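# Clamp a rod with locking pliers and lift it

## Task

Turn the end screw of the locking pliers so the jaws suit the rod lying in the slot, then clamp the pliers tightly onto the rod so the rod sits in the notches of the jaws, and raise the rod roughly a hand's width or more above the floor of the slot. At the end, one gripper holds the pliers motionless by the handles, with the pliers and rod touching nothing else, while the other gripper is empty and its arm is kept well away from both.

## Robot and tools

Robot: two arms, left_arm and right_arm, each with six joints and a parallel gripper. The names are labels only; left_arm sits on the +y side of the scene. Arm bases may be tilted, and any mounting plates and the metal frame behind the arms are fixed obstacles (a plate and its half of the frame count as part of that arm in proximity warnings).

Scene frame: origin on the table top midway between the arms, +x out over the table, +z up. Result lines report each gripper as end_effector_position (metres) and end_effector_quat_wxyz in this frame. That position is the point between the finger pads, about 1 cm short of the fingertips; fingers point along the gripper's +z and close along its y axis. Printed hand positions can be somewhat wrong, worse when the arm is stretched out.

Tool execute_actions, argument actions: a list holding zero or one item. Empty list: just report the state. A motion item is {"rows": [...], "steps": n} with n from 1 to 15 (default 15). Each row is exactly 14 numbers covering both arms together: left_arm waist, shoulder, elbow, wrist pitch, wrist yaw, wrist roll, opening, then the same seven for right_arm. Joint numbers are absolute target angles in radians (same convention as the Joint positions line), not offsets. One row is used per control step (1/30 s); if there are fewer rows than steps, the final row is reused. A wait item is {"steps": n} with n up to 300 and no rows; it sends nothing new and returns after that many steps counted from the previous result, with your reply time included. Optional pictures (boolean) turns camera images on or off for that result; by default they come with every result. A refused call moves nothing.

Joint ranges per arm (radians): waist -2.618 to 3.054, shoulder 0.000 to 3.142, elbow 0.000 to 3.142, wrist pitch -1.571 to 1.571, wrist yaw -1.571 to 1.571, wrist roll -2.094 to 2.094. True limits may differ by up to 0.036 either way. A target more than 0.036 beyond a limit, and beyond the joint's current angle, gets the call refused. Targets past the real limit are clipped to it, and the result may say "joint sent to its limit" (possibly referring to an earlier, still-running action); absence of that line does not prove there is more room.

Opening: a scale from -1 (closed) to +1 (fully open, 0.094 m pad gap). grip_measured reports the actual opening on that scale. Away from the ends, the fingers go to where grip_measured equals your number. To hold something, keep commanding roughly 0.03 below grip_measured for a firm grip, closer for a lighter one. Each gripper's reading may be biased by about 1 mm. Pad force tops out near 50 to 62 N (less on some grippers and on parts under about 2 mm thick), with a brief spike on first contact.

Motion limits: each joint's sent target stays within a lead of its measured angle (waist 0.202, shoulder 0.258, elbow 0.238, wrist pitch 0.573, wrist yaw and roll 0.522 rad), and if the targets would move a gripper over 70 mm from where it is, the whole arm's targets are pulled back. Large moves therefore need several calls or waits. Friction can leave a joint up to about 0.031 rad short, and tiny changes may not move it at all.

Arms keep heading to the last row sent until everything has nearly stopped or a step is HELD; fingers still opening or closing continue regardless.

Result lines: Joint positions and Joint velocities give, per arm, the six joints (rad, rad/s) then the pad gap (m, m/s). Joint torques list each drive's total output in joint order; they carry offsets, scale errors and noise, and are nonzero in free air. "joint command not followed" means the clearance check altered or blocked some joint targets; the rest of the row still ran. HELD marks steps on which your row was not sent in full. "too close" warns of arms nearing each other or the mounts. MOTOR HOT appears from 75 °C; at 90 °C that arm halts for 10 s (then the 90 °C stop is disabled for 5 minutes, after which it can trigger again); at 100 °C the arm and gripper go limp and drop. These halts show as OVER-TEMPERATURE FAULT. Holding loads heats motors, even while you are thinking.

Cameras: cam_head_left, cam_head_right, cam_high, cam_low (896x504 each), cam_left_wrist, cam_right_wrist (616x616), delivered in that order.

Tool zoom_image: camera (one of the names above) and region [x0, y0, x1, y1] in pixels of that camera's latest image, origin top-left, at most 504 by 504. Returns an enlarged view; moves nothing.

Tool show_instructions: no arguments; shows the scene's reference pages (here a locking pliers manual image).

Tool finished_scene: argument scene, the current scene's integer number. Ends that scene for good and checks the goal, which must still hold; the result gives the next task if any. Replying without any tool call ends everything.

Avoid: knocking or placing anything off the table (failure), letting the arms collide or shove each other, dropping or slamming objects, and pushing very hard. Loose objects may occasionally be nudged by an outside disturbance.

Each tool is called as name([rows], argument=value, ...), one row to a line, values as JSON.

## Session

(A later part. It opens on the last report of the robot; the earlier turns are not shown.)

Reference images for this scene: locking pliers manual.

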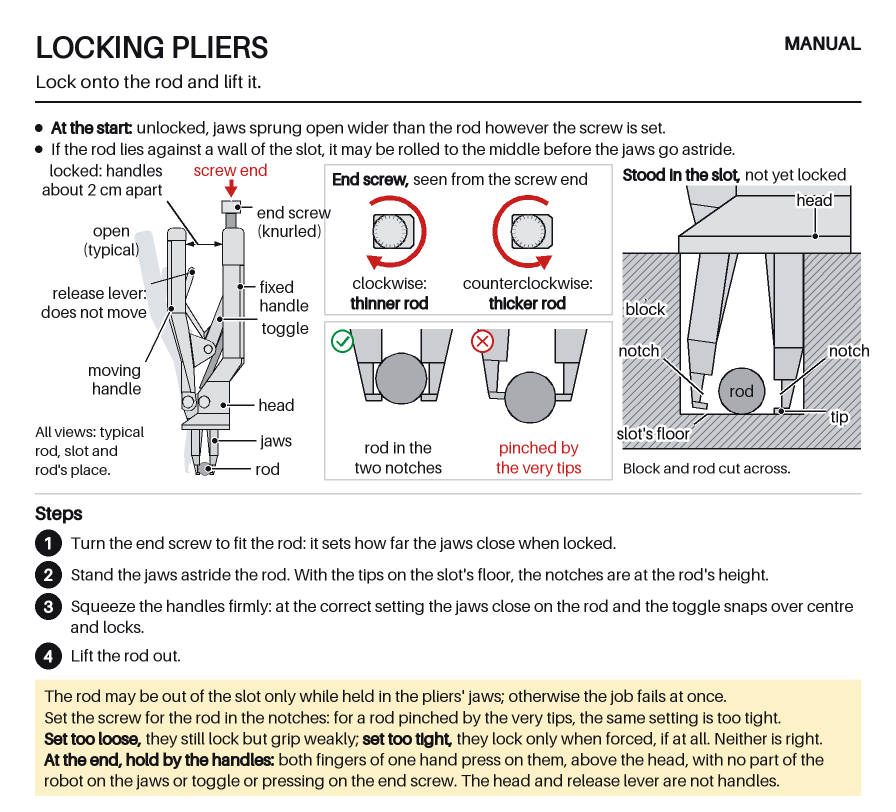

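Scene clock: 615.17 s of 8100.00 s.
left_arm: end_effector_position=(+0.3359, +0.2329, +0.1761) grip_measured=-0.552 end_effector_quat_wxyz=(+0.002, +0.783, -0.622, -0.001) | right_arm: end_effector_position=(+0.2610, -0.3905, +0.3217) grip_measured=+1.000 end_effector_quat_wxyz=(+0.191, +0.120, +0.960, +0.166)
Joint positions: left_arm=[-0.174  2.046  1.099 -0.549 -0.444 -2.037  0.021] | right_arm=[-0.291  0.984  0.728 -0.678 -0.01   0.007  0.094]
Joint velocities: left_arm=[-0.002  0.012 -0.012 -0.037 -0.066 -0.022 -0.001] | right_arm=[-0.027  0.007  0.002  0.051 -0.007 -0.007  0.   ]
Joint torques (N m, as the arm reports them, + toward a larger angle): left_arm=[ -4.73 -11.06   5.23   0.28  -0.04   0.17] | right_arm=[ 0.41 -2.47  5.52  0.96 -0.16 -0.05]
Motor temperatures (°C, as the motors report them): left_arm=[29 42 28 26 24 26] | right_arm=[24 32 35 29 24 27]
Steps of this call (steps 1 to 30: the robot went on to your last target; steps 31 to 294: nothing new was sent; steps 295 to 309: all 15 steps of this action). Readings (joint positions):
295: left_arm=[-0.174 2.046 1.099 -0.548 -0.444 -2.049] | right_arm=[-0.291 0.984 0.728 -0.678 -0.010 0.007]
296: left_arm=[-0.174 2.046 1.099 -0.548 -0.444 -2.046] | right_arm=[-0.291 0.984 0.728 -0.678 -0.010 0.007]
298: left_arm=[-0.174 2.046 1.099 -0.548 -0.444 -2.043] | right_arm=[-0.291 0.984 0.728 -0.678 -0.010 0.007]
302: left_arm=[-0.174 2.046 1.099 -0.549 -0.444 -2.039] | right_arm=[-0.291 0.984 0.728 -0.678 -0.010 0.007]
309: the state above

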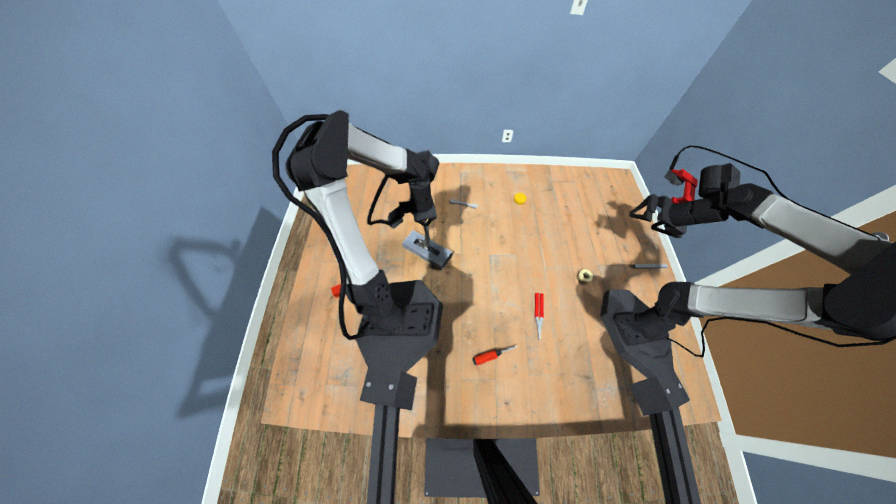

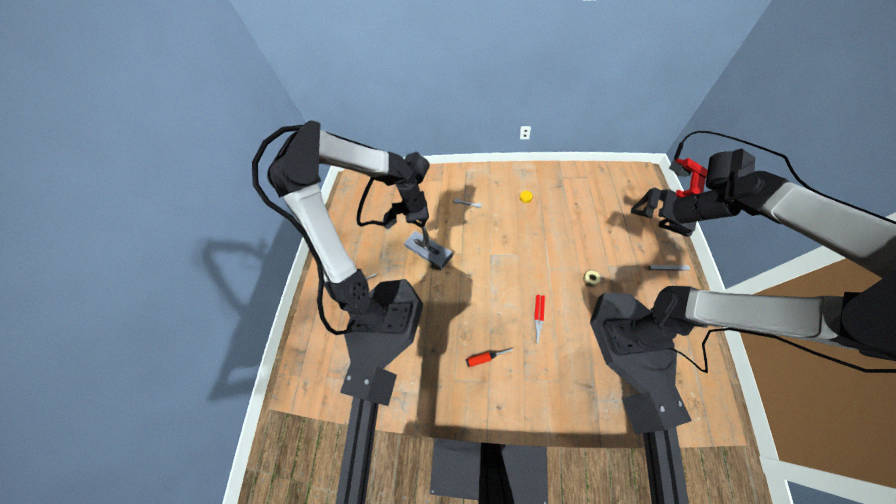

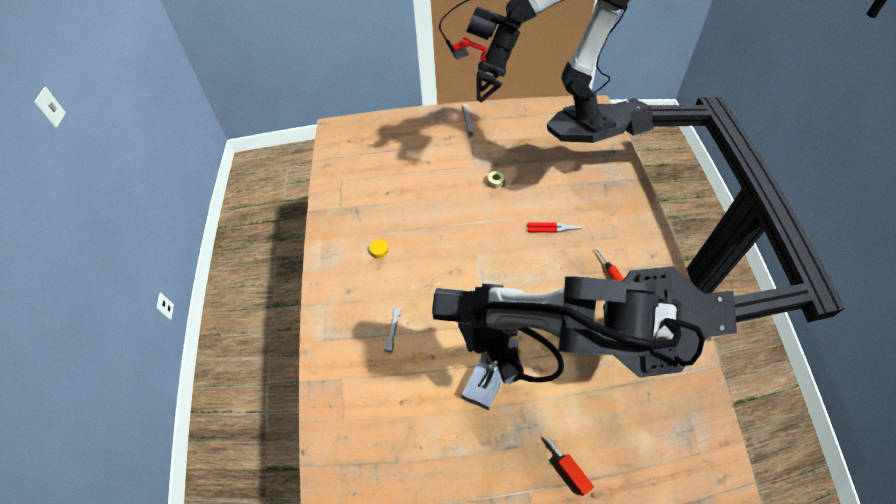

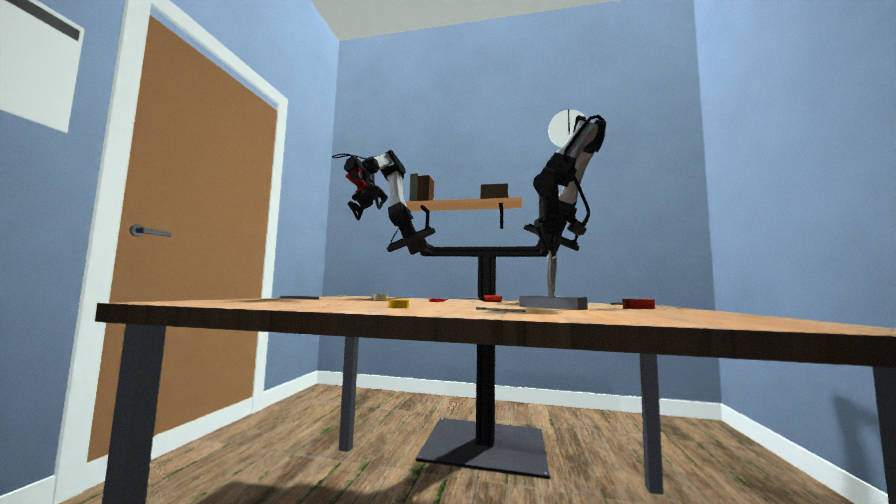

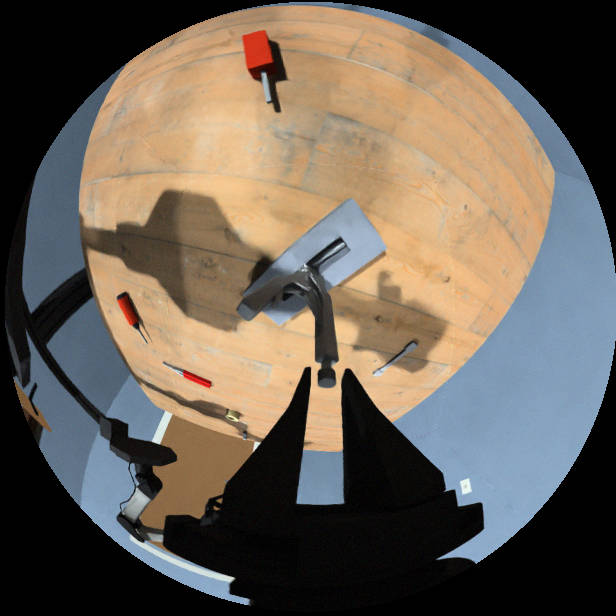

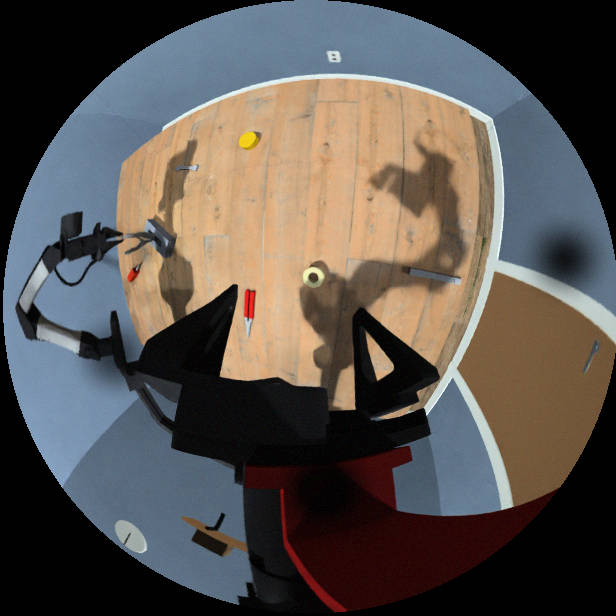

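execute_actions([
  {"rows":[[-0.176,2.05,1.102,-0.55,-0.444,2.06,-0.5,-0.3,1.0,0.7,-0.7,0,0,1]],"steps":15},
], pictures=false)

execute_actions([
  {"steps":36},
], pictures=false)

execute_actions([
  {"rows":[[-0.176,2.05,1.102,-0.55,-0.444,2.055,-0.58,-0.3,1.0,0.7,-0.7,0,0,1],[-0.176,2.05,1.102,-0.55,-0.444,2.055,-0.63,-0.3,1.0,0.7,-0.7,0,0,1],[-0.176,2.05,1.102,-0.55,-0.444,2.055,-0.67,-0.3,1.0,0.7,-0.7,0,0,1],[-0.176,2.05,1.102,-0.55,-0.444,2.055,-0.7,-0.3,1.0,0.7,-0.7,0,0,1],[-0.176,2.05,1.102,-0.55,-0.444,2.055,-0.72,-0.3,1.0,0.7,-0.7,0,0,1],[-0.176,2.05,1.102,-0.55,-0.444,2.055,-0.74,-0.3,1.0,0.7,-0.7,0,0,1],[-0.176,2.05,1.102,-0.55,-0.444,2.055,-0.755,-0.3,1.0,0.7,-0.7,0,0,1],[-0.176,2.05,1.102,-0.55,-0.444,2.055,-0.77,-0.3,1.0,0.7,-0.7,0,0,1],[-0.176,2.05,1.102,-0.55,-0.444,2.055,-0.78,-0.3,1.0,0.7,-0.7,0,0,1],[-0.176,2.05,1.102,-0.55,-0.444,2.055,-0.79,-0.3,1.0,0.7,-0.7,0,0,1],[-0.176,2.05,1.102,-0.55,-0.444,2.055,-0.79,-0.3,1.0,0.7,-0.7,0,0,1],[-0.176,2.05,1.102,-0.55,-0.444,2.0,-0.79,-0.3,1.0,0.7,-0.7,0,0,1],[-0.176,2.05,1.102,-0.55,-0.444,1.93,-0.79,-0.3,1.0,0.7,-0.7,0,0,1],[-0.176,2.05,1.102,-0.55,-0.444,1.86,-0.79,-0.3,1.0,0.7,-0.7,0,0,1],[-0.176,2.05,1.102,-0.55,-0.444,1.79,-0.79,-0.3,1.0,0.7,-0.7,0,0,1]],"steps":15},
], pictures=false)

execute_actions([
  {"rows":[[-0.176,2.05,1.102,-0.55,-0.444,1.7,-0.79,-0.3,1.0,0.7,-0.7,0,0,1],[-0.176,2.05,1.102,-0.55,-0.444,1.6,-0.79,-0.3,1.0,0.7,-0.7,0,0,1],[-0.176,2.05,1.102,-0.55,-0.444,1.5,-0.79,-0.3,1.0,0.7,-0.7,0,0,1],[-0.176,2.05,1.102,-0.55,-0.444,-2.06,-0.79,-0.3,1.0,0.7,-0.7,0,0,1]],"steps":15},
], pictures=false)

execute_actions([
  {"steps":40},
], pictures=false)

execute_actions([
  {"rows":[[-0.176,2.05,1.102,-0.55,-0.444,-1.95,-0.79,-0.3,1.0,0.7,-0.7,0,0,1],[-0.176,2.05,1.102,-0.55,-0.444,-1.95,-0.79,-0.3,1.0,0.7,-0.7,0,0,1],[-0.176,2.05,1.102,-0.55,-0.444,-1.95,-0.79,-0.3,1.0,0.7,-0.7,0,0,1],[-0.176,2.05,1.102,-0.55,-0.444,-1.95,-0.79,-0.3,1.0,0.7,-0.7,0,0,1],[-0.176,2.05,1.102,-0.55,-0.444,-1.95,-0.78,-0.3,1.0,0.7,-0.7,0,0,1],[-0.176,2.05,1.102,-0.55,-0.444,-1.95,-0.77,-0.3,1.0,0.7,-0.7,0,0,1],[-0.176,2.05,1.102,-0.55,-0.444,-1.95,-0.755,-0.3,1.0,0.7,-0.7,0,0,1],[-0.176,2.05,1.102,-0.55,-0.444,-1.95,-0.74,-0.3,1.0,0.7,-0.7,0,0,1],[-0.176,2.05,1.102,-0.55,-0.444,-1.95,-0.72,-0.3,1.0,0.7,-0.7,0,0,1],[-0.176,2.05,1.102,-0.55,-0.444,-1.95,-0.68,-0.3,1.0,0.7,-0.7,0,0,1],[-0.176,2.05,1.102,-0.55,-0.444,-1.95,-0.62,-0.3,1.0,0.7,-0.7,0,0,1],[-0.176,2.05,1.102,-0.55,-0.444,-1.95,-0.55,-0.3,1.0,0.7,-0.7,0,0,1]],"steps":15},
])

Scene clock: 636.33 s of 8100.00 s.
left_arm: end_effector_position=(+0.3359, +0.2329, +0.1761) grip_measured=-0.502 end_effector_quat_wxyz=(-0.002, -0.172, +0.985, +0.000) | right_arm: end_effector_position=(+0.2610, -0.3905, +0.3217) grip_measured=+1.000 end_effector_quat_wxyz=(+0.191, +0.120, +0.960, +0.166)
Joint positions: left_arm=[-0.174  2.046  1.099 -0.549 -0.444 -0.584  0.023] | right_arm=[-0.291  0.984  0.728 -0.678 -0.01   0.007  0.094]
Joint velocities: left_arm=[-0.022  0.002 -0.002 -0.066 -0.022  2.777  0.001] | right_arm=[-0.002 -0.017 -0.012 -0.022 -0.066  0.007  0.   ]
Joint torques (N m, as the arm reports them, + toward a larger angle): left_arm=[ -4.78 -11.26   5.32   0.36  -0.03   0.14] | right_arm=[ 0.45 -2.44  5.59  0.98 -0.16 -0.03]
Motor temperatures (°C, as the motors report them): left_arm=[29 42 28 26 24 26] | right_arm=[24 32 36 29 24 27]
Steps of this call (steps 1 to 15: the robot went on to your last target; steps 16 to 620: nothing new was sent; steps 621 to 635: all 15 steps of this action). Readings (joint positions):
621: left_arm=[-0.174 2.046 1.099 -0.549 -0.444 -1.962] | right_arm=[-0.291 0.984 0.728 -0.678 -0.010 0.007]
622: left_arm=[-0.174 2.046 1.099 -0.549 -0.444 -1.862] | right_arm=[-0.291 0.984 0.728 -0.678 -0.010 0.007]
624: left_arm=[-0.174 2.046 1.099 -0.549 -0.444 -1.666] | right_arm=[-0.291 0.984 0.728 -0.678 -0.010 0.007]
628: left_arm=[-0.174 2.046 1.099 -0.549 -0.444 -1.272] | right_arm=[-0.291 0.984 0.728 -0.678 -0.010 0.007]
635: the state above

Scene clock: 637.53 s of 8100.00 s.
left_arm: end_effector_position=(+0.3359, +0.2329, +0.1761) grip_measured=-0.502 end_effector_quat_wxyz=(-0.001, +0.907, +0.422, -0.002) | right_arm: end_effector_position=(+0.2610, -0.3905, +0.3217) grip_measured=+1.000 end_effector_quat_wxyz=(+0.191, +0.120, +0.960, +0.166)
Joint positions: left_arm=[-0.174  2.046  1.099 -0.549 -0.444  2.033  0.023] | right_arm=[-0.291  0.984  0.728 -0.678 -0.01   0.007  0.094]
Joint velocities: left_arm=[-0.002 -0.002 -0.007  0.022  0.007  0.051 -0.001] | right_arm=[ 0.012 -0.002  0.007 -0.007 -0.037 -0.081  0.   ]
Joint torques (N m, as the arm reports them, + toward a larger angle): left_arm=[ -4.75 -11.14   5.27   0.28   0.08   0.18] | right_arm=[ 0.42 -2.49  5.48  0.94 -0.19 -0.04]
Motor temperatures (°C, as the motors report them): left_arm=[29 42 28 26 24 26] | right_arm=[24 32 36 29 24 27]
Steps of this call (steps 1 to 36: the robot went on to your last target). Readings (joint positions):
1: left_arm=[-0.174 2.046 1.099 -0.549 -0.444 -0.486] | right_arm=[-0.291 0.984 0.728 -0.678 -0.010 0.007]
2: left_arm=[-0.174 2.046 1.099 -0.549 -0.444 -0.387] | right_arm=[-0.291 0.984 0.728 -0.678 -0.010 0.007]
4: left_arm=[-0.174 2.046 1.099 -0.549 -0.444 -0.191] | right_arm=[-0.291 0.984 0.728 -0.678 -0.010 0.007]
8: left_arm=[-0.174 2.046 1.099 -0.549 -0.444 0.202] | right_arm=[-0.291 0.984 0.728 -0.678 -0.010 0.007]
36: the state above

Scene clock: 638.03 s of 8100.00 s.
left_arm: end_effector_position=(+0.3359, +0.2329, +0.1761) grip_measured=-0.778 end_effector_quat_wxyz=(-0.001, +0.891, +0.455, -0.002) | right_arm: end_effector_position=(+0.2610, -0.3905, +0.3217) grip_measured=+1.000 end_effector_quat_wxyz=(+0.191, +0.120, +0.960, +0.166)
Joint positions: left_arm=[-0.174  2.046  1.099 -0.549 -0.444  1.96   0.01 ] | right_arm=[-0.291  0.984  0.728 -0.678 -0.01   0.007  0.094]
Joint velocities: left_arm=[ 0.002 -0.007 -0.007 -0.022 -0.022 -1.136  0.001] | right_arm=[-0.002 -0.007 -0.007 -0.007 -0.007 -0.051  0.   ]
Joint torques (N m, as the arm reports them, + toward a larger angle): left_arm=[ -4.73 -11.11   5.28   0.31   0.11   0.07] | right_arm=[ 0.36 -2.58  5.59  1.   -0.15 -0.04]
Motor temperatures (°C, as the motors report them): left_arm=[29 42 28 26 24 26] | right_arm=[24 32 36 29 24 27]
Steps of this call (steps 1 to 15: all 15 steps of this action). Readings (joint positions):
1: left_arm=[-0.174 2.046 1.099 -0.549 -0.444 2.036] | right_arm=[-0.291 0.984 0.728 -0.678 -0.010 0.007]
2: left_arm=[-0.174 2.046 1.099 -0.549 -0.444 2.039] | right_arm=[-0.291 0.984 0.728 -0.678 -0.010 0.007]
4: left_arm=[-0.174 2.046 1.099 -0.549 -0.444 2.042] | right_arm=[-0.291 0.984 0.728 -0.678 -0.010 0.007]
8: left_arm=[-0.174 2.046 1.099 -0.549 -0.444 2.046] | right_arm=[-0.291 0.984 0.728 -0.678 -0.010 0.007]
15: the state above

Scene clock: 638.53 s of 8100.00 s.
left_arm: end_effector_position=(+0.3359, +0.2329, +0.1761) grip_measured=-0.778 end_effector_quat_wxyz=(-0.002, +0.419, +0.908, -0.001) | right_arm: end_effector_position=(+0.2610, -0.3905, +0.3217) grip_measured=+1.000 end_effector_quat_wxyz=(+0.191, +0.120, +0.960, +0.166)
Joint positions: left_arm=[-0.174  2.046  1.099 -0.549 -0.444  0.627  0.01 ] | right_arm=[-0.291  0.984  0.728 -0.678 -0.01   0.007  0.094]
Joint velocities: left_arm=[-0.027 -0.027  0.012 -0.051  0.007 -2.791 -0.   ] | right_arm=[ 0.007 -0.022 -0.007 -0.022  0.007 -0.081  0.   ]
Joint torques (N m, as the arm reports them, + toward a larger angle): left_arm=[ -4.78 -11.24   5.35   0.38   0.06   0.07] | right_arm=[ 0.32 -2.43  5.52  0.97 -0.17 -0.01]
Motor temperatures (°C, as the motors report them): left_arm=[29 42 28 26 24 26] | right_arm=[24 32 36 29 24 27]
Steps of this call (steps 1 to 15: all 15 steps of this action). Readings (joint positions):
1: left_arm=[-0.174 2.046 1.099 -0.549 -0.444 1.915] | right_arm=[-0.291 0.984 0.728 -0.678 -0.010 0.007]
2: left_arm=[-0.174 2.046 1.099 -0.549 -0.444 1.859] | right_arm=[-0.291 0.984 0.728 -0.678 -0.010 0.007]
4: left_arm=[-0.174 2.046 1.099 -0.549 -0.444 1.704] | right_arm=[-0.291 0.984 0.728 -0.678 -0.010 0.007]
8: left_arm=[-0.174 2.046 1.099 -0.549 -0.444 1.312] | right_arm=[-0.291 0.984 0.728 -0.678 -0.010 0.007]
15: the state above

Scene clock: 639.87 s of 8100.00 s.
left_arm: end_effector_position=(+0.3361, +0.2330, +0.1764) grip_measured=-0.779 end_effector_quat_wxyz=(+0.001, +0.785, -0.620, -0.001) | right_arm: end_effector_position=(+0.2610, -0.3905, +0.3217) grip_measured=+1.000 end_effector_quat_wxyz=(+0.191, +0.120, +0.960, +0.166)
Joint positions: left_arm=[-0.174  2.045  1.099 -0.549 -0.444 -2.041  0.01 ] | right_arm=[-0.291  0.984  0.728 -0.678 -0.01   0.007  0.094]
Joint velocities: left_arm=[ 0.007 -0.012 -0.007 -0.007  0.037 -0.081  0.   ] | right_arm=[-0.002  0.002 -0.017  0.037  0.007 -0.11   0.   ]
Joint torques (N m, as the arm reports them, + toward a larger angle): left_arm=[ -4.72 -11.05   5.26   0.26  -0.05  -0.02] | right_arm=[ 0.28 -2.4   5.56  0.97 -0.18 -0.06]
Motor temperatures (°C, as the motors report them): left_arm=[29 42 28 26 24 26] | right_arm=[24 32 36 29 24 27]
Steps of this call (steps 1 to 40: the robot went on to your last target). Readings (joint positions):
1: left_arm=[-0.174 2.046 1.099 -0.549 -0.444 0.529] | right_arm=[-0.291 0.984 0.728 -0.678 -0.010 0.007]
2: left_arm=[-0.174 2.046 1.099 -0.549 -0.444 0.431] | right_arm=[-0.291 0.984 0.728 -0.678 -0.010 0.007]
4: left_arm=[-0.174 2.046 1.099 -0.549 -0.444 0.235] | right_arm=[-0.291 0.984 0.728 -0.678 -0.010 0.007]
8: left_arm=[-0.174 2.046 1.099 -0.549 -0.444 -0.156] | right_arm=[-0.291 0.984 0.728 -0.678 -0.010 0.007]
40: the state above

Scene clock: 640.37 s of 8100.00 s.
left_arm: end_effector_position=(+0.3360, +0.2330, +0.1764) grip_measured=-0.553 end_effector_quat_wxyz=(+0.002, +0.759, -0.651, -0.001) | right_arm: end_effector_position=(+0.2610, -0.3905, +0.3217) grip_measured=+1.000 end_effector_quat_wxyz=(+0.191, +0.120, +0.960, +0.166)
Joint positions: left_arm=[-0.174  2.045  1.099 -0.55  -0.444 -1.96   0.021] | right_arm=[-0.291  0.984  0.728 -0.678 -0.01   0.007  0.094]
Joint velocities: left_arm=[-0.022 -0.012  0.017  0.037  0.037  0.081 -0.   ] | right_arm=[ 0.007  0.012  0.012 -0.051  0.037 -0.051  0.   ]
Joint torques (N m, as the arm reports them, + toward a larger angle): left_arm=[ -4.58 -11.09   5.31   0.26  -0.03   0.18] | right_arm=[ 0.52 -2.43  5.67  1.01 -0.16 -0.06]
Motor temperatures (°C, as the motors report them): left_arm=[29 42 28 26 24 26] | right_arm=[24 32 36 29 24 27]
Steps of this call (steps 1 to 15: all 15 steps of this action). Readings (joint positions):
1: left_arm=[-0.174 2.045 1.099 -0.549 -0.444 -2.030] | right_arm=[-0.291 0.984 0.728 -0.678 -0.010 0.007]
2: left_arm=[-0.174 2.045 1.099 -0.549 -0.444 -2.015] | right_arm=[-0.291 0.984 0.728 -0.678 -0.010 0.007]
4: left_arm=[-0.174 2.045 1.099 -0.549 -0.444 -1.994] | right_arm=[-0.291 0.984 0.728 -0.678 -0.010 0.007]
8: left_arm=[-0.174 2.045 1.099 -0.549 -0.444 -1.972] | right_arm=[-0.291 0.984 0.728 -0.678 -0.010 0.007]
15: the state above

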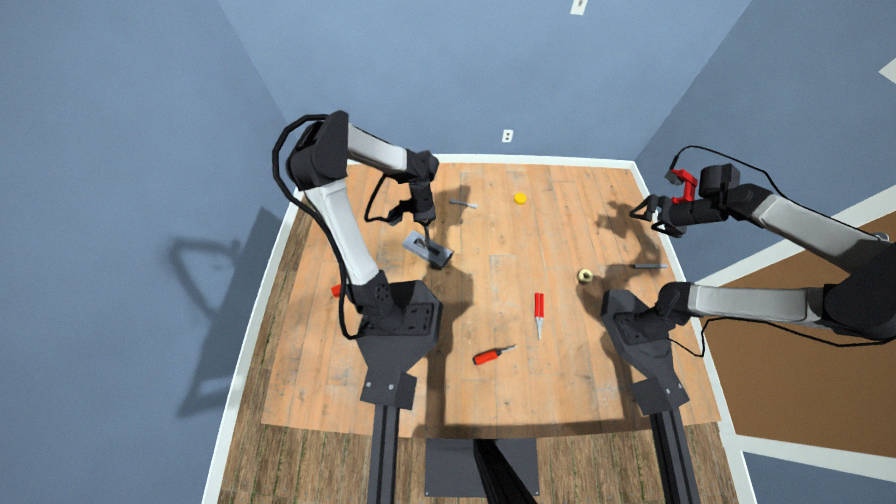

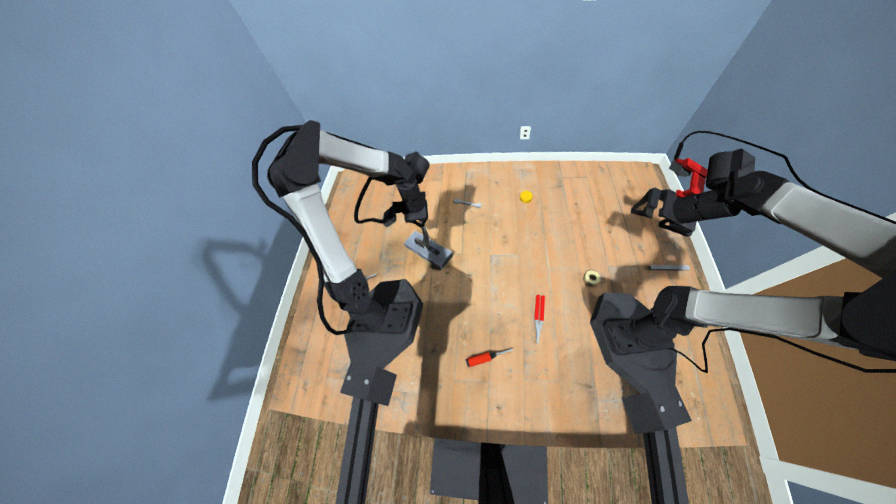

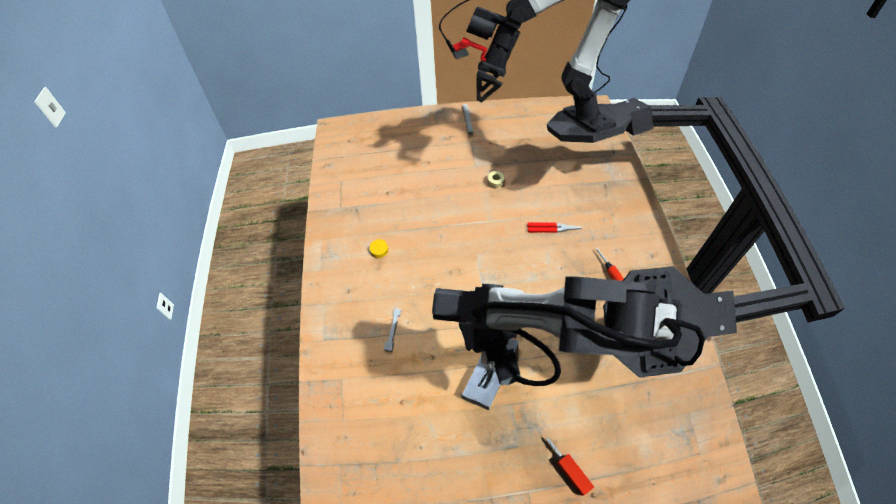

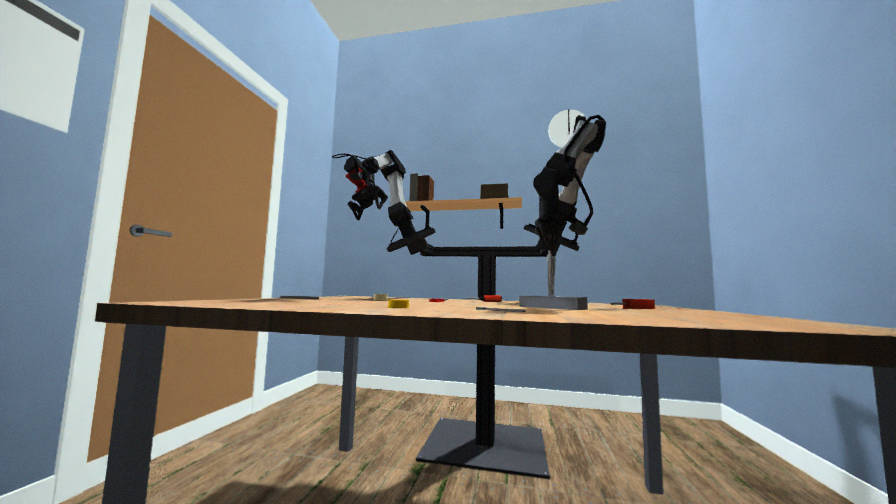

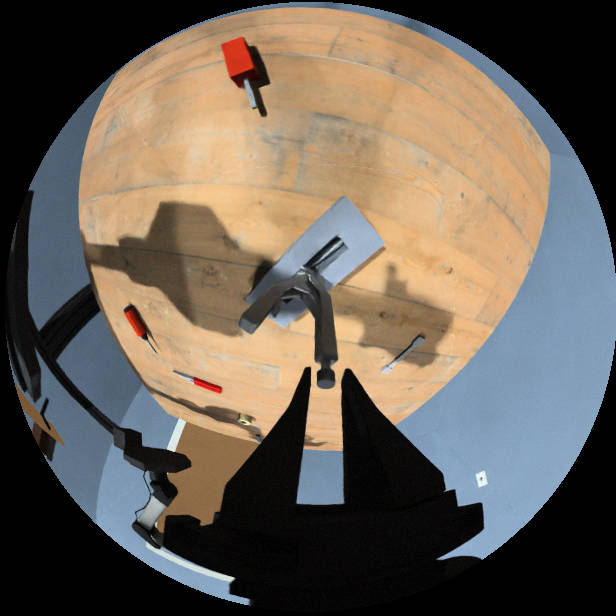

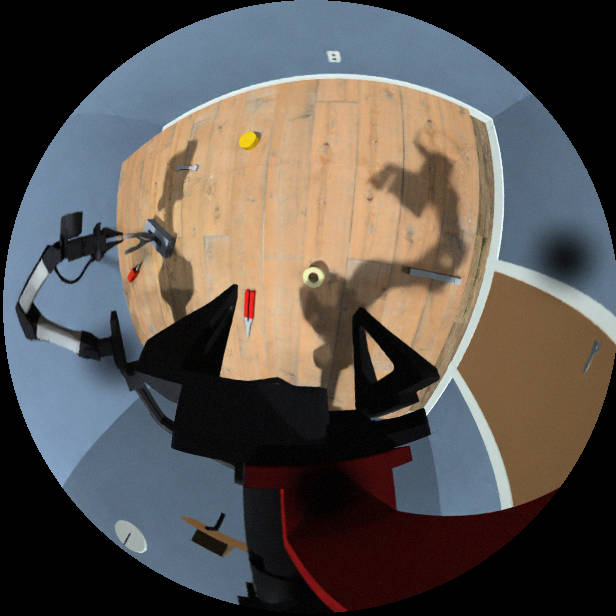

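execute_actions([
  {"rows":[[-0.176,2.05,1.102,-0.55,-0.444,0.96,-0.5,-0.3,1.0,0.7,-0.7,0,0,1]],"steps":15},
], pictures=false)

execute_actions([
  {"steps":24},
], pictures=false)

execute_actions([
  {"rows":[[-0.176,2.05,1.102,-0.55,-0.444,0.955,-0.58,-0.3,1.0,0.7,-0.7,0,0,1],[-0.176,2.05,1.102,-0.55,-0.444,0.955,-0.63,-0.3,1.0,0.7,-0.7,0,0,1],[-0.176,2.05,1.102,-0.55,-0.444,0.955,-0.67,-0.3,1.0,0.7,-0.7,0,0,1],[-0.176,2.05,1.102,-0.55,-0.444,0.955,-0.7,-0.3,1.0,0.7,-0.7,0,0,1],[-0.176,2.05,1.102,-0.55,-0.444,0.955,-0.72,-0.3,1.0,0.7,-0.7,0,0,1],[-0.176,2.05,1.102,-0.55,-0.444,0.955,-0.74,-0.3,1.0,0.7,-0.7,0,0,1],[-0.176,2.05,1.102,-0.55,-0.444,0.955,-0.755,-0.3,1.0,0.7,-0.7,0,0,1],[-0.176,2.05,1.102,-0.55,-0.444,0.955,-0.77,-0.3,1.0,0.7,-0.7,0,0,1],[-0.176,2.05,1.102,-0.55,-0.444,0.955,-0.78,-0.3,1.0,0.7,-0.7,0,0,1],[-0.176,2.05,1.102,-0.55,-0.444,0.955,-0.79,-0.3,1.0,0.7,-0.7,0,0,1],[-0.176,2.05,1.102,-0.55,-0.444,0.955,-0.79,-0.3,1.0,0.7,-0.7,0,0,1],[-0.176,2.05,1.102,-0.55,-0.444,0.9,-0.79,-0.3,1.0,0.7,-0.7,0,0,1],[-0.176,2.05,1.102,-0.55,-0.444,0.83,-0.79,-0.3,1.0,0.7,-0.7,0,0,1],[-0.176,2.05,1.102,-0.55,-0.444,0.76,-0.79,-0.3,1.0,0.7,-0.7,0,0,1],[-0.176,2.05,1.102,-0.55,-0.444,0.69,-0.79,-0.3,1.0,0.7,-0.7,0,0,1]],"steps":15},
], pictures=false)

execute_actions([
  {"rows":[[-0.176,2.05,1.102,-0.55,-0.444,0.6,-0.79,-0.3,1.0,0.7,-0.7,0,0,1],[-0.176,2.05,1.102,-0.55,-0.444,0.5,-0.79,-0.3,1.0,0.7,-0.7,0,0,1],[-0.176,2.05,1.102,-0.55,-0.444,0.4,-0.79,-0.3,1.0,0.7,-0.7,0,0,1],[-0.176,2.05,1.102,-0.55,-0.444,-1.82,-0.79,-0.3,1.0,0.7,-0.7,0,0,1]],"steps":15},
], pictures=false)

execute_actions([
  {"steps":27},
], pictures=false)

execute_actions([
  {"rows":[[-0.176,2.05,1.102,-0.55,-0.444,-1.74,-0.79,-0.3,1.0,0.7,-0.7,0,0,1],[-0.176,2.05,1.102,-0.55,-0.444,-1.68,-0.79,-0.3,1.0,0.7,-0.7,0,0,1],[-0.176,2.05,1.102,-0.55,-0.444,-1.62,-0.79,-0.3,1.0,0.7,-0.7,0,0,1],[-0.176,2.05,1.102,-0.55,-0.444,-1.56,-0.79,-0.3,1.0,0.7,-0.7,0,0,1],[-0.176,2.05,1.102,-0.55,-0.444,-1.5,-0.79,-0.3,1.0,0.7,-0.7,0,0,1],[-0.176,2.05,1.102,-0.55,-0.444,-1.44,-0.79,-0.3,1.0,0.7,-0.7,0,0,1],[-0.176,2.05,1.102,-0.55,-0.444,-1.38,-0.79,-0.3,1.0,0.7,-0.7,0,0,1],[-0.176,2.05,1.102,-0.55,-0.444,-1.32,-0.79,-0.3,1.0,0.7,-0.7,0,0,1],[-0.176,2.05,1.102,-0.55,-0.444,-1.25,-0.79,-0.3,1.0,0.7,-0.7,0,0,1]],"steps":15},
], pictures=false)

execute_actions([
  {"steps":12},
])

Scene clock: 661.30 s of 8100.00 s.
left_arm: end_effector_position=(+0.3360, +0.2329, +0.1764) grip_measured=-0.502 end_effector_quat_wxyz=(-0.002, -0.133, +0.991, -0.000) | right_arm: end_effector_position=(+0.2610, -0.3905, +0.3217) grip_measured=+1.000 end_effector_quat_wxyz=(+0.191, +0.120, +0.960, +0.166)
Joint positions: left_arm=[-0.174  2.045  1.099 -0.55  -0.443 -0.504  0.023] | right_arm=[-0.291  0.984  0.728 -0.678 -0.01   0.007  0.094]
Joint velocities: left_arm=[-0.002  0.007  0.012  0.007 -0.037  2.791  0.   ] | right_arm=[-0.007  0.002 -0.002 -0.022  0.007  0.037  0.   ]
Joint torques (N m, as the arm reports them, + toward a larger angle): left_arm=[ -4.78 -11.13   5.36   0.39  -0.03   0.13] | right_arm=[ 0.5  -2.72  5.68  0.98 -0.18 -0.07]
Motor temperatures (°C, as the motors report them): left_arm=[29 42 28 26 24 26] | right_arm=[24 32 36 29 24 27]
Steps of this call (steps 1 to 15: the robot went on to your last target; steps 16 to 613: nothing new was sent; steps 614 to 628: all 15 steps of this action). Readings (joint positions):
614: left_arm=[-0.174 2.045 1.099 -0.550 -0.443 -1.882] | right_arm=[-0.291 0.984 0.728 -0.678 -0.010 0.007]
615: left_arm=[-0.174 2.045 1.099 -0.550 -0.443 -1.782] | right_arm=[-0.291 0.984 0.728 -0.678 -0.010 0.007]
617: left_arm=[-0.174 2.045 1.099 -0.550 -0.443 -1.586] | right_arm=[-0.291 0.984 0.728 -0.678 -0.010 0.007]
621: left_arm=[-0.174 2.045 1.099 -0.550 -0.443 -1.192] | right_arm=[-0.291 0.984 0.728 -0.678 -0.010 0.007]
628: the state above

Scene clock: 662.10 s of 8100.00 s.
left_arm: end_effector_position=(+0.3360, +0.2329, +0.1764) grip_measured=-0.502 end_effector_quat_wxyz=(-0.001, +0.552, +0.834, -0.002) | right_arm: end_effector_position=(+0.2610, -0.3905, +0.3217) grip_measured=+1.000 end_effector_quat_wxyz=(+0.191, +0.120, +0.960, +0.166)
Joint positions: left_arm=[-0.174  2.045  1.099 -0.55  -0.443  0.933  0.023] | right_arm=[-0.291  0.984  0.728 -0.678 -0.01   0.007  0.094]
Joint velocities: left_arm=[-0.007 -0.007 -0.002  0.037  0.066  0.095  0.001] | right_arm=[ 0.022  0.002  0.002  0.037  0.007 -0.007  0.   ]
Joint torques (N m, as the arm reports them, + toward a larger angle): left_arm=[ -4.78 -11.12   5.34   0.37   0.06   0.17] | right_arm=[ 0.48 -2.52  5.46  0.94 -0.18 -0.04]
Motor temperatures (°C, as the motors report them): left_arm=[29 42 28 26 24 26] | right_arm=[24 32 36 29 24 27]
Steps of this call (steps 1 to 24: the robot went on to your last target). Readings (joint positions):
1: left_arm=[-0.174 2.045 1.099 -0.550 -0.443 -0.406] | right_arm=[-0.291 0.984 0.728 -0.678 -0.010 0.007]
2: left_arm=[-0.174 2.045 1.099 -0.550 -0.443 -0.307] | right_arm=[-0.291 0.984 0.728 -0.678 -0.010 0.007]
4: left_arm=[-0.174 2.045 1.099 -0.550 -0.443 -0.111] | right_arm=[-0.291 0.984 0.728 -0.678 -0.010 0.007]
8: left_arm=[-0.174 2.045 1.099 -0.550 -0.443 0.283] | right_arm=[-0.291 0.984 0.728 -0.678 -0.010 0.007]
24: the state above

Scene clock: 662.60 s of 8100.00 s.
left_arm: end_effector_position=(+0.3360, +0.2329, +0.1764) grip_measured=-0.777 end_effector_quat_wxyz=(-0.001, +0.522, +0.853, -0.002) | right_arm: end_effector_position=(+0.2610, -0.3905, +0.3217) grip_measured=+1.000 end_effector_quat_wxyz=(+0.191, +0.120, +0.960, +0.166)
Joint positions: left_arm=[-0.174  2.045  1.099 -0.55  -0.443  0.861  0.01 ] | right_arm=[-0.291  0.984  0.728 -0.678 -0.01   0.007  0.094]
Joint velocities: left_arm=[ 0.022 -0.002 -0.012  0.051  0.022 -1.062 -0.   ] | right_arm=[ 0.007 -0.007 -0.002 -0.022 -0.037  0.051  0.   ]
Joint torques (N m, as the arm reports them, + toward a larger angle): left_arm=[ -4.81 -11.14   5.42   0.37   0.06   0.05] | right_arm=[ 0.3  -2.48  5.49  1.   -0.19 -0.03]
Motor temperatures (°C, as the motors report them): left_arm=[29 42 28 26 24 26] | right_arm=[24 32 36 29 24 27]
Steps of this call (steps 1 to 15: all 15 steps of this action). Readings (joint positions):
1: left_arm=[-0.174 2.045 1.099 -0.550 -0.443 0.936] | right_arm=[-0.291 0.984 0.728 -0.678 -0.010 0.007]
2: left_arm=[-0.174 2.045 1.099 -0.550 -0.443 0.939] | right_arm=[-0.291 0.984 0.728 -0.678 -0.010 0.007]
4: left_arm=[-0.174 2.045 1.099 -0.550 -0.443 0.943] | right_arm=[-0.291 0.984 0.728 -0.678 -0.010 0.007]
8: left_arm=[-0.174 2.045 1.099 -0.550 -0.443 0.946] | right_arm=[-0.291 0.984 0.728 -0.678 -0.010 0.007]
15: the state above

Scene clock: 663.10 s of 8100.00 s.
left_arm: end_effector_position=(+0.3360, +0.2330, +0.1764) grip_measured=-0.778 end_effector_quat_wxyz=(-0.002, -0.118, +0.993, -0.000) | right_arm: end_effector_position=(+0.2610, -0.3905, +0.3217) grip_measured=+1.000 end_effector_quat_wxyz=(+0.191, +0.120, +0.960, +0.166)
Joint positions: left_arm=[-0.174  2.045  1.099 -0.55  -0.444 -0.473  0.01 ] | right_arm=[-0.291  0.984  0.728 -0.678 -0.01   0.007  0.094]
Joint velocities: left_arm=[-0.002  0.012  0.007 -0.007 -0.066 -2.791  0.   ] | right_arm=[-0.007 -0.012  0.012 -0.051  0.066 -0.022  0.   ]
Joint torques (N m, as the arm reports them, + toward a larger angle): left_arm=[ -4.75 -11.16   5.32   0.36  -0.02   0.07] | right_arm=[ 0.24 -2.57  5.6   0.96 -0.13 -0.03]
Motor temperatures (°C, as the motors report them): left_arm=[29 42 28 26 24 26] | right_arm=[24 32 36 29 24 27]
Steps of this call (steps 1 to 15: all 15 steps of this action). Readings (joint positions):
1: left_arm=[-0.174 2.045 1.099 -0.550 -0.443 0.815] | right_arm=[-0.291 0.984 0.728 -0.678 -0.010 0.007]
2: left_arm=[-0.174 2.045 1.099 -0.550 -0.443 0.759] | right_arm=[-0.291 0.984 0.728 -0.678 -0.010 0.007]
4: left_arm=[-0.174 2.045 1.099 -0.550 -0.443 0.604] | right_arm=[-0.291 0.984 0.728 -0.678 -0.010 0.007]
8: left_arm=[-0.174 2.045 1.099 -0.550 -0.443 0.212] | right_arm=[-0.291 0.984 0.728 -0.678 -0.010 0.007]
15: the state above

Scene clock: 664.00 s of 8100.00 s.
left_arm: end_effector_position=(+0.3357, +0.2331, +0.1764) grip_measured=-0.778 end_effector_quat_wxyz=(+0.002, +0.705, -0.709, -0.002) | right_arm: end_effector_position=(+0.2610, -0.3905, +0.3217) grip_measured=+1.000 end_effector_quat_wxyz=(+0.191, +0.120, +0.960, +0.166)
Joint positions: left_arm=[-0.174  2.045  1.099 -0.551 -0.444 -1.803  0.01 ] | right_arm=[-0.291  0.984  0.728 -0.678 -0.01   0.007  0.094]
Joint velocities: left_arm=[ 0.017  0.002 -0.007 -0.037 -0.007 -0.037 -0.002] | right_arm=[-0.017 -0.012  0.007  0.051 -0.037  0.051  0.   ]
Joint torques (N m, as the arm reports them, + toward a larger angle): left_arm=[ -4.71 -11.02   5.28   0.29  -0.06   0.02] | right_arm=[ 0.47 -2.42  5.6   0.98 -0.18 -0.03]
Motor temperatures (°C, as the motors report them): left_arm=[29 42 28 26 24 26] | right_arm=[24 32 36 29 24 27]
Steps of this call (steps 1 to 27: the robot went on to your last target). Readings (joint positions):
1: left_arm=[-0.174 2.045 1.099 -0.550 -0.444 -0.571] | right_arm=[-0.291 0.984 0.728 -0.678 -0.010 0.007]
2: left_arm=[-0.174 2.045 1.099 -0.550 -0.444 -0.669] | right_arm=[-0.291 0.984 0.728 -0.678 -0.010 0.007]
4: left_arm=[-0.174 2.045 1.099 -0.550 -0.444 -0.865] | right_arm=[-0.291 0.984 0.728 -0.678 -0.010 0.007]
8: left_arm=[-0.174 2.045 1.099 -0.550 -0.444 -1.256] | right_arm=[-0.291 0.984 0.728 -0.678 -0.010 0.007]
27: the state above

Scene clock: 664.50 s of 8100.00 s.
left_arm: end_effector_position=(+0.3357, +0.2331, +0.1764) grip_measured=-0.778 end_effector_quat_wxyz=(-0.002, -0.514, +0.858, +0.001) | right_arm: end_effector_position=(+0.2610, -0.3905, +0.3217) grip_measured=+1.000 end_effector_quat_wxyz=(+0.191, +0.120, +0.960, +0.166)
Joint positions: left_arm=[-0.174  2.045  1.099 -0.551 -0.444 -1.317  0.01 ] | right_arm=[-0.291  0.984  0.728 -0.678 -0.01   0.007  0.094]
Joint velocities: left_arm=[-0.012 -0.002 -0.012 -0.022  0.022  0.462  0.001] | right_arm=[ 0.002  0.007  0.002  0.007  0.022 -0.022  0.   ]
Joint torques (N m, as the arm reports them, + toward a larger angle): left_arm=[ -4.71 -11.05   5.31   0.33  -0.05   0.16] | right_arm=[ 0.31 -2.38  5.55  1.   -0.2  -0.02]
Motor temperatures (°C, as the motors report them): left_arm=[29 42 28 26 24 26] | right_arm=[24 32 36 29 24 27]
Steps of this call (steps 1 to 15: all 15 steps of this action). Readings (joint positions):
1: left_arm=[-0.174 2.045 1.099 -0.551 -0.444 -1.795] | right_arm=[-0.291 0.984 0.728 -0.678 -0.010 0.007]
2: left_arm=[-0.174 2.045 1.099 -0.551 -0.444 -1.777] | right_arm=[-0.291 0.984 0.728 -0.678 -0.010 0.007]
4: left_arm=[-0.174 2.045 1.099 -0.551 -0.444 -1.716] | right_arm=[-0.291 0.984 0.728 -0.678 -0.010 0.007]
8: left_arm=[-0.174 2.045 1.099 -0.551 -0.444 -1.539] | right_arm=[-0.291 0.984 0.728 -0.678 -0.010 0.007]
15: the state above

Scene clock: 664.90 s of 8100.00 s.
left_arm: end_effector_position=(+0.3356, +0.2332, +0.1764) grip_measured=-0.778 end_effector_quat_wxyz=(-0.002, -0.489, +0.872, +0.001) | right_arm: end_effector_position=(+0.2610, -0.3905, +0.3217) grip_measured=+1.000 end_effector_quat_wxyz=(+0.191, +0.120, +0.960, +0.166)
Joint positions: left_arm=[-0.174  2.045  1.099 -0.552 -0.444 -1.261  0.01 ] | right_arm=[-0.291  0.984  0.728 -0.678 -0.01   0.007  0.094]
Joint velocities: left_arm=[ 0.012  0.002 -0.002 -0.037 -0.007  0.037  0.   ] | right_arm=[-0.012 -0.017 -0.007  0.007 -0.007  0.007  0.   ]
Joint torques (N m, as the arm reports them, + toward a larger angle): left_arm=[ -4.73 -11.06   5.3    0.34  -0.06   0.16] | right_arm=[ 0.5  -2.59  5.6   0.99 -0.19 -0.05]
Motor temperatures (°C, as the motors report them): left_arm=[29 42 28 26 24 26] | right_arm=[24 32 36 29 24 27]
Steps of this call (steps 1 to 12: the robot went on to your last target). Readings (joint positions):
1: left_arm=[-0.174 2.045 1.099 -0.551 -0.444 -1.304] | right_arm=[-0.291 0.984 0.728 -0.678 -0.010 0.007]
2: left_arm=[-0.174 2.045 1.099 -0.551 -0.444 -1.295] | right_arm=[-0.291 0.984 0.728 -0.678 -0.010 0.007]
4: left_arm=[-0.174 2.045 1.099 -0.551 -0.444 -1.281] | right_arm=[-0.291 0.984 0.728 -0.678 -0.010 0.007]
8: left_arm=[-0.174 2.045 1.099 -0.551 -0.444 -1.267] | right_arm=[-0.291 0.984 0.728 -0.678 -0.010 0.007]
12: the state above

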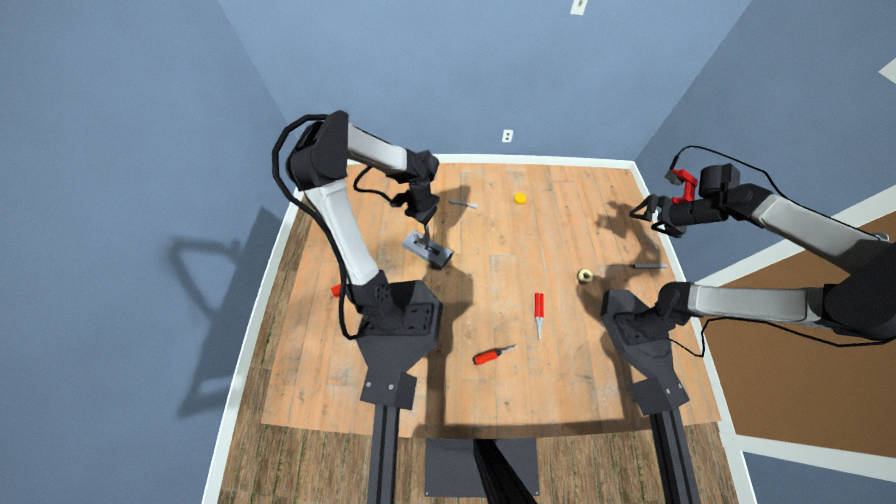

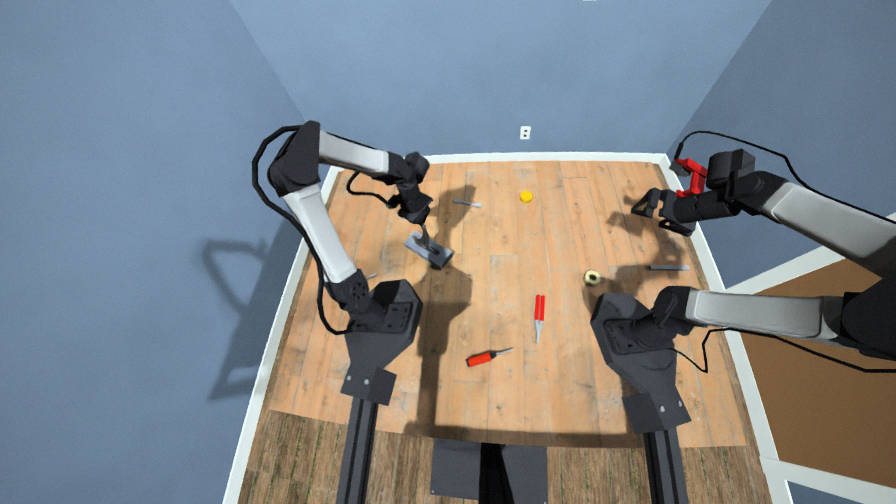

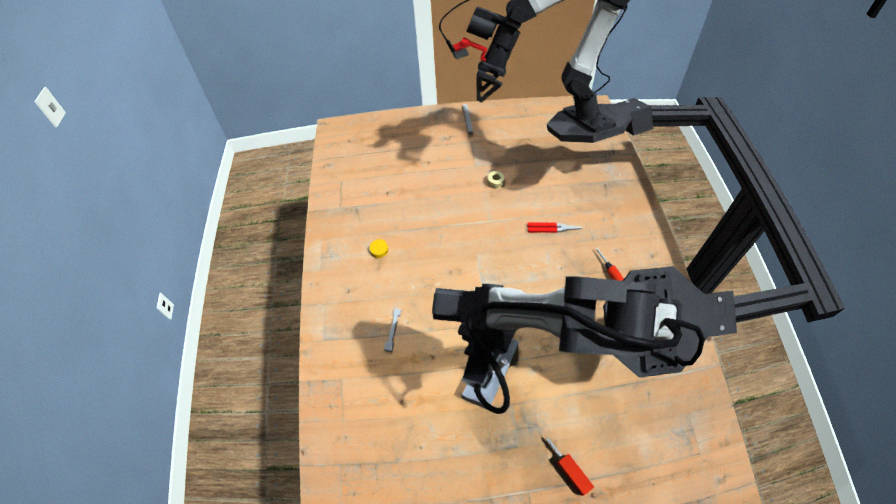

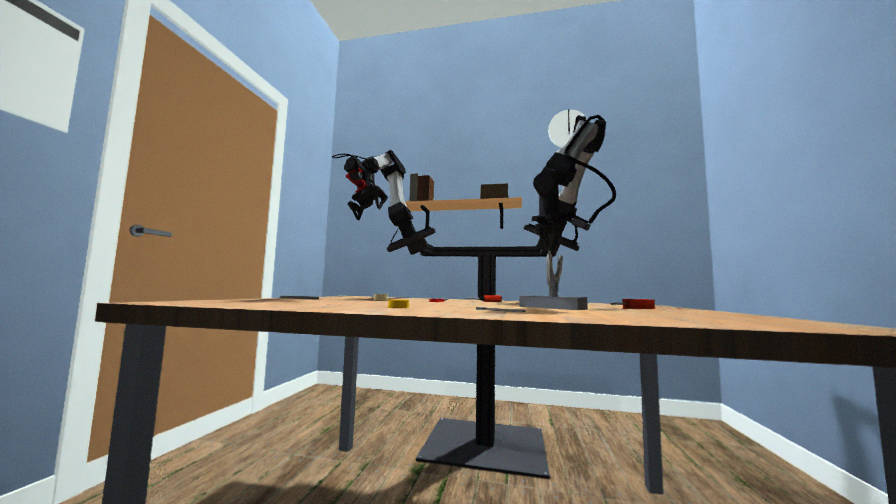

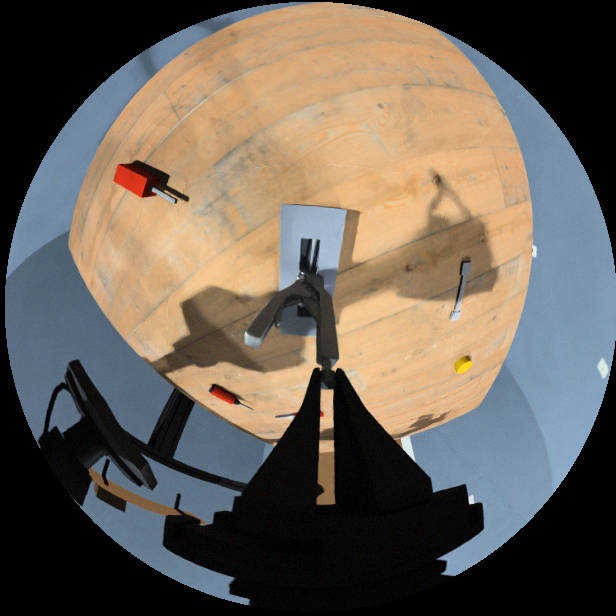

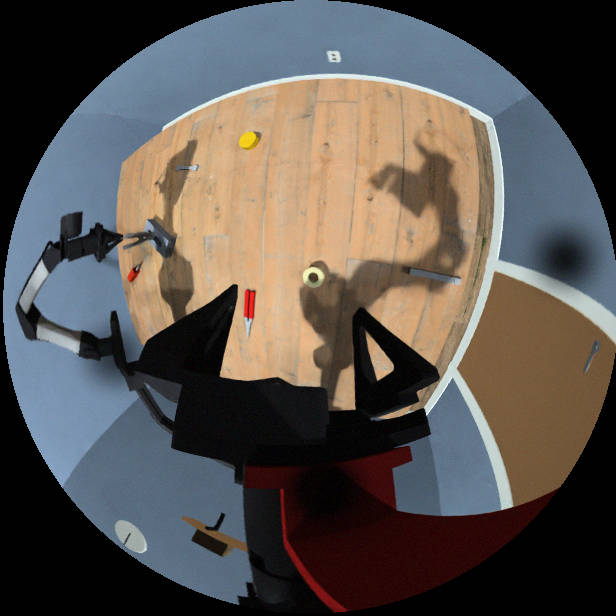

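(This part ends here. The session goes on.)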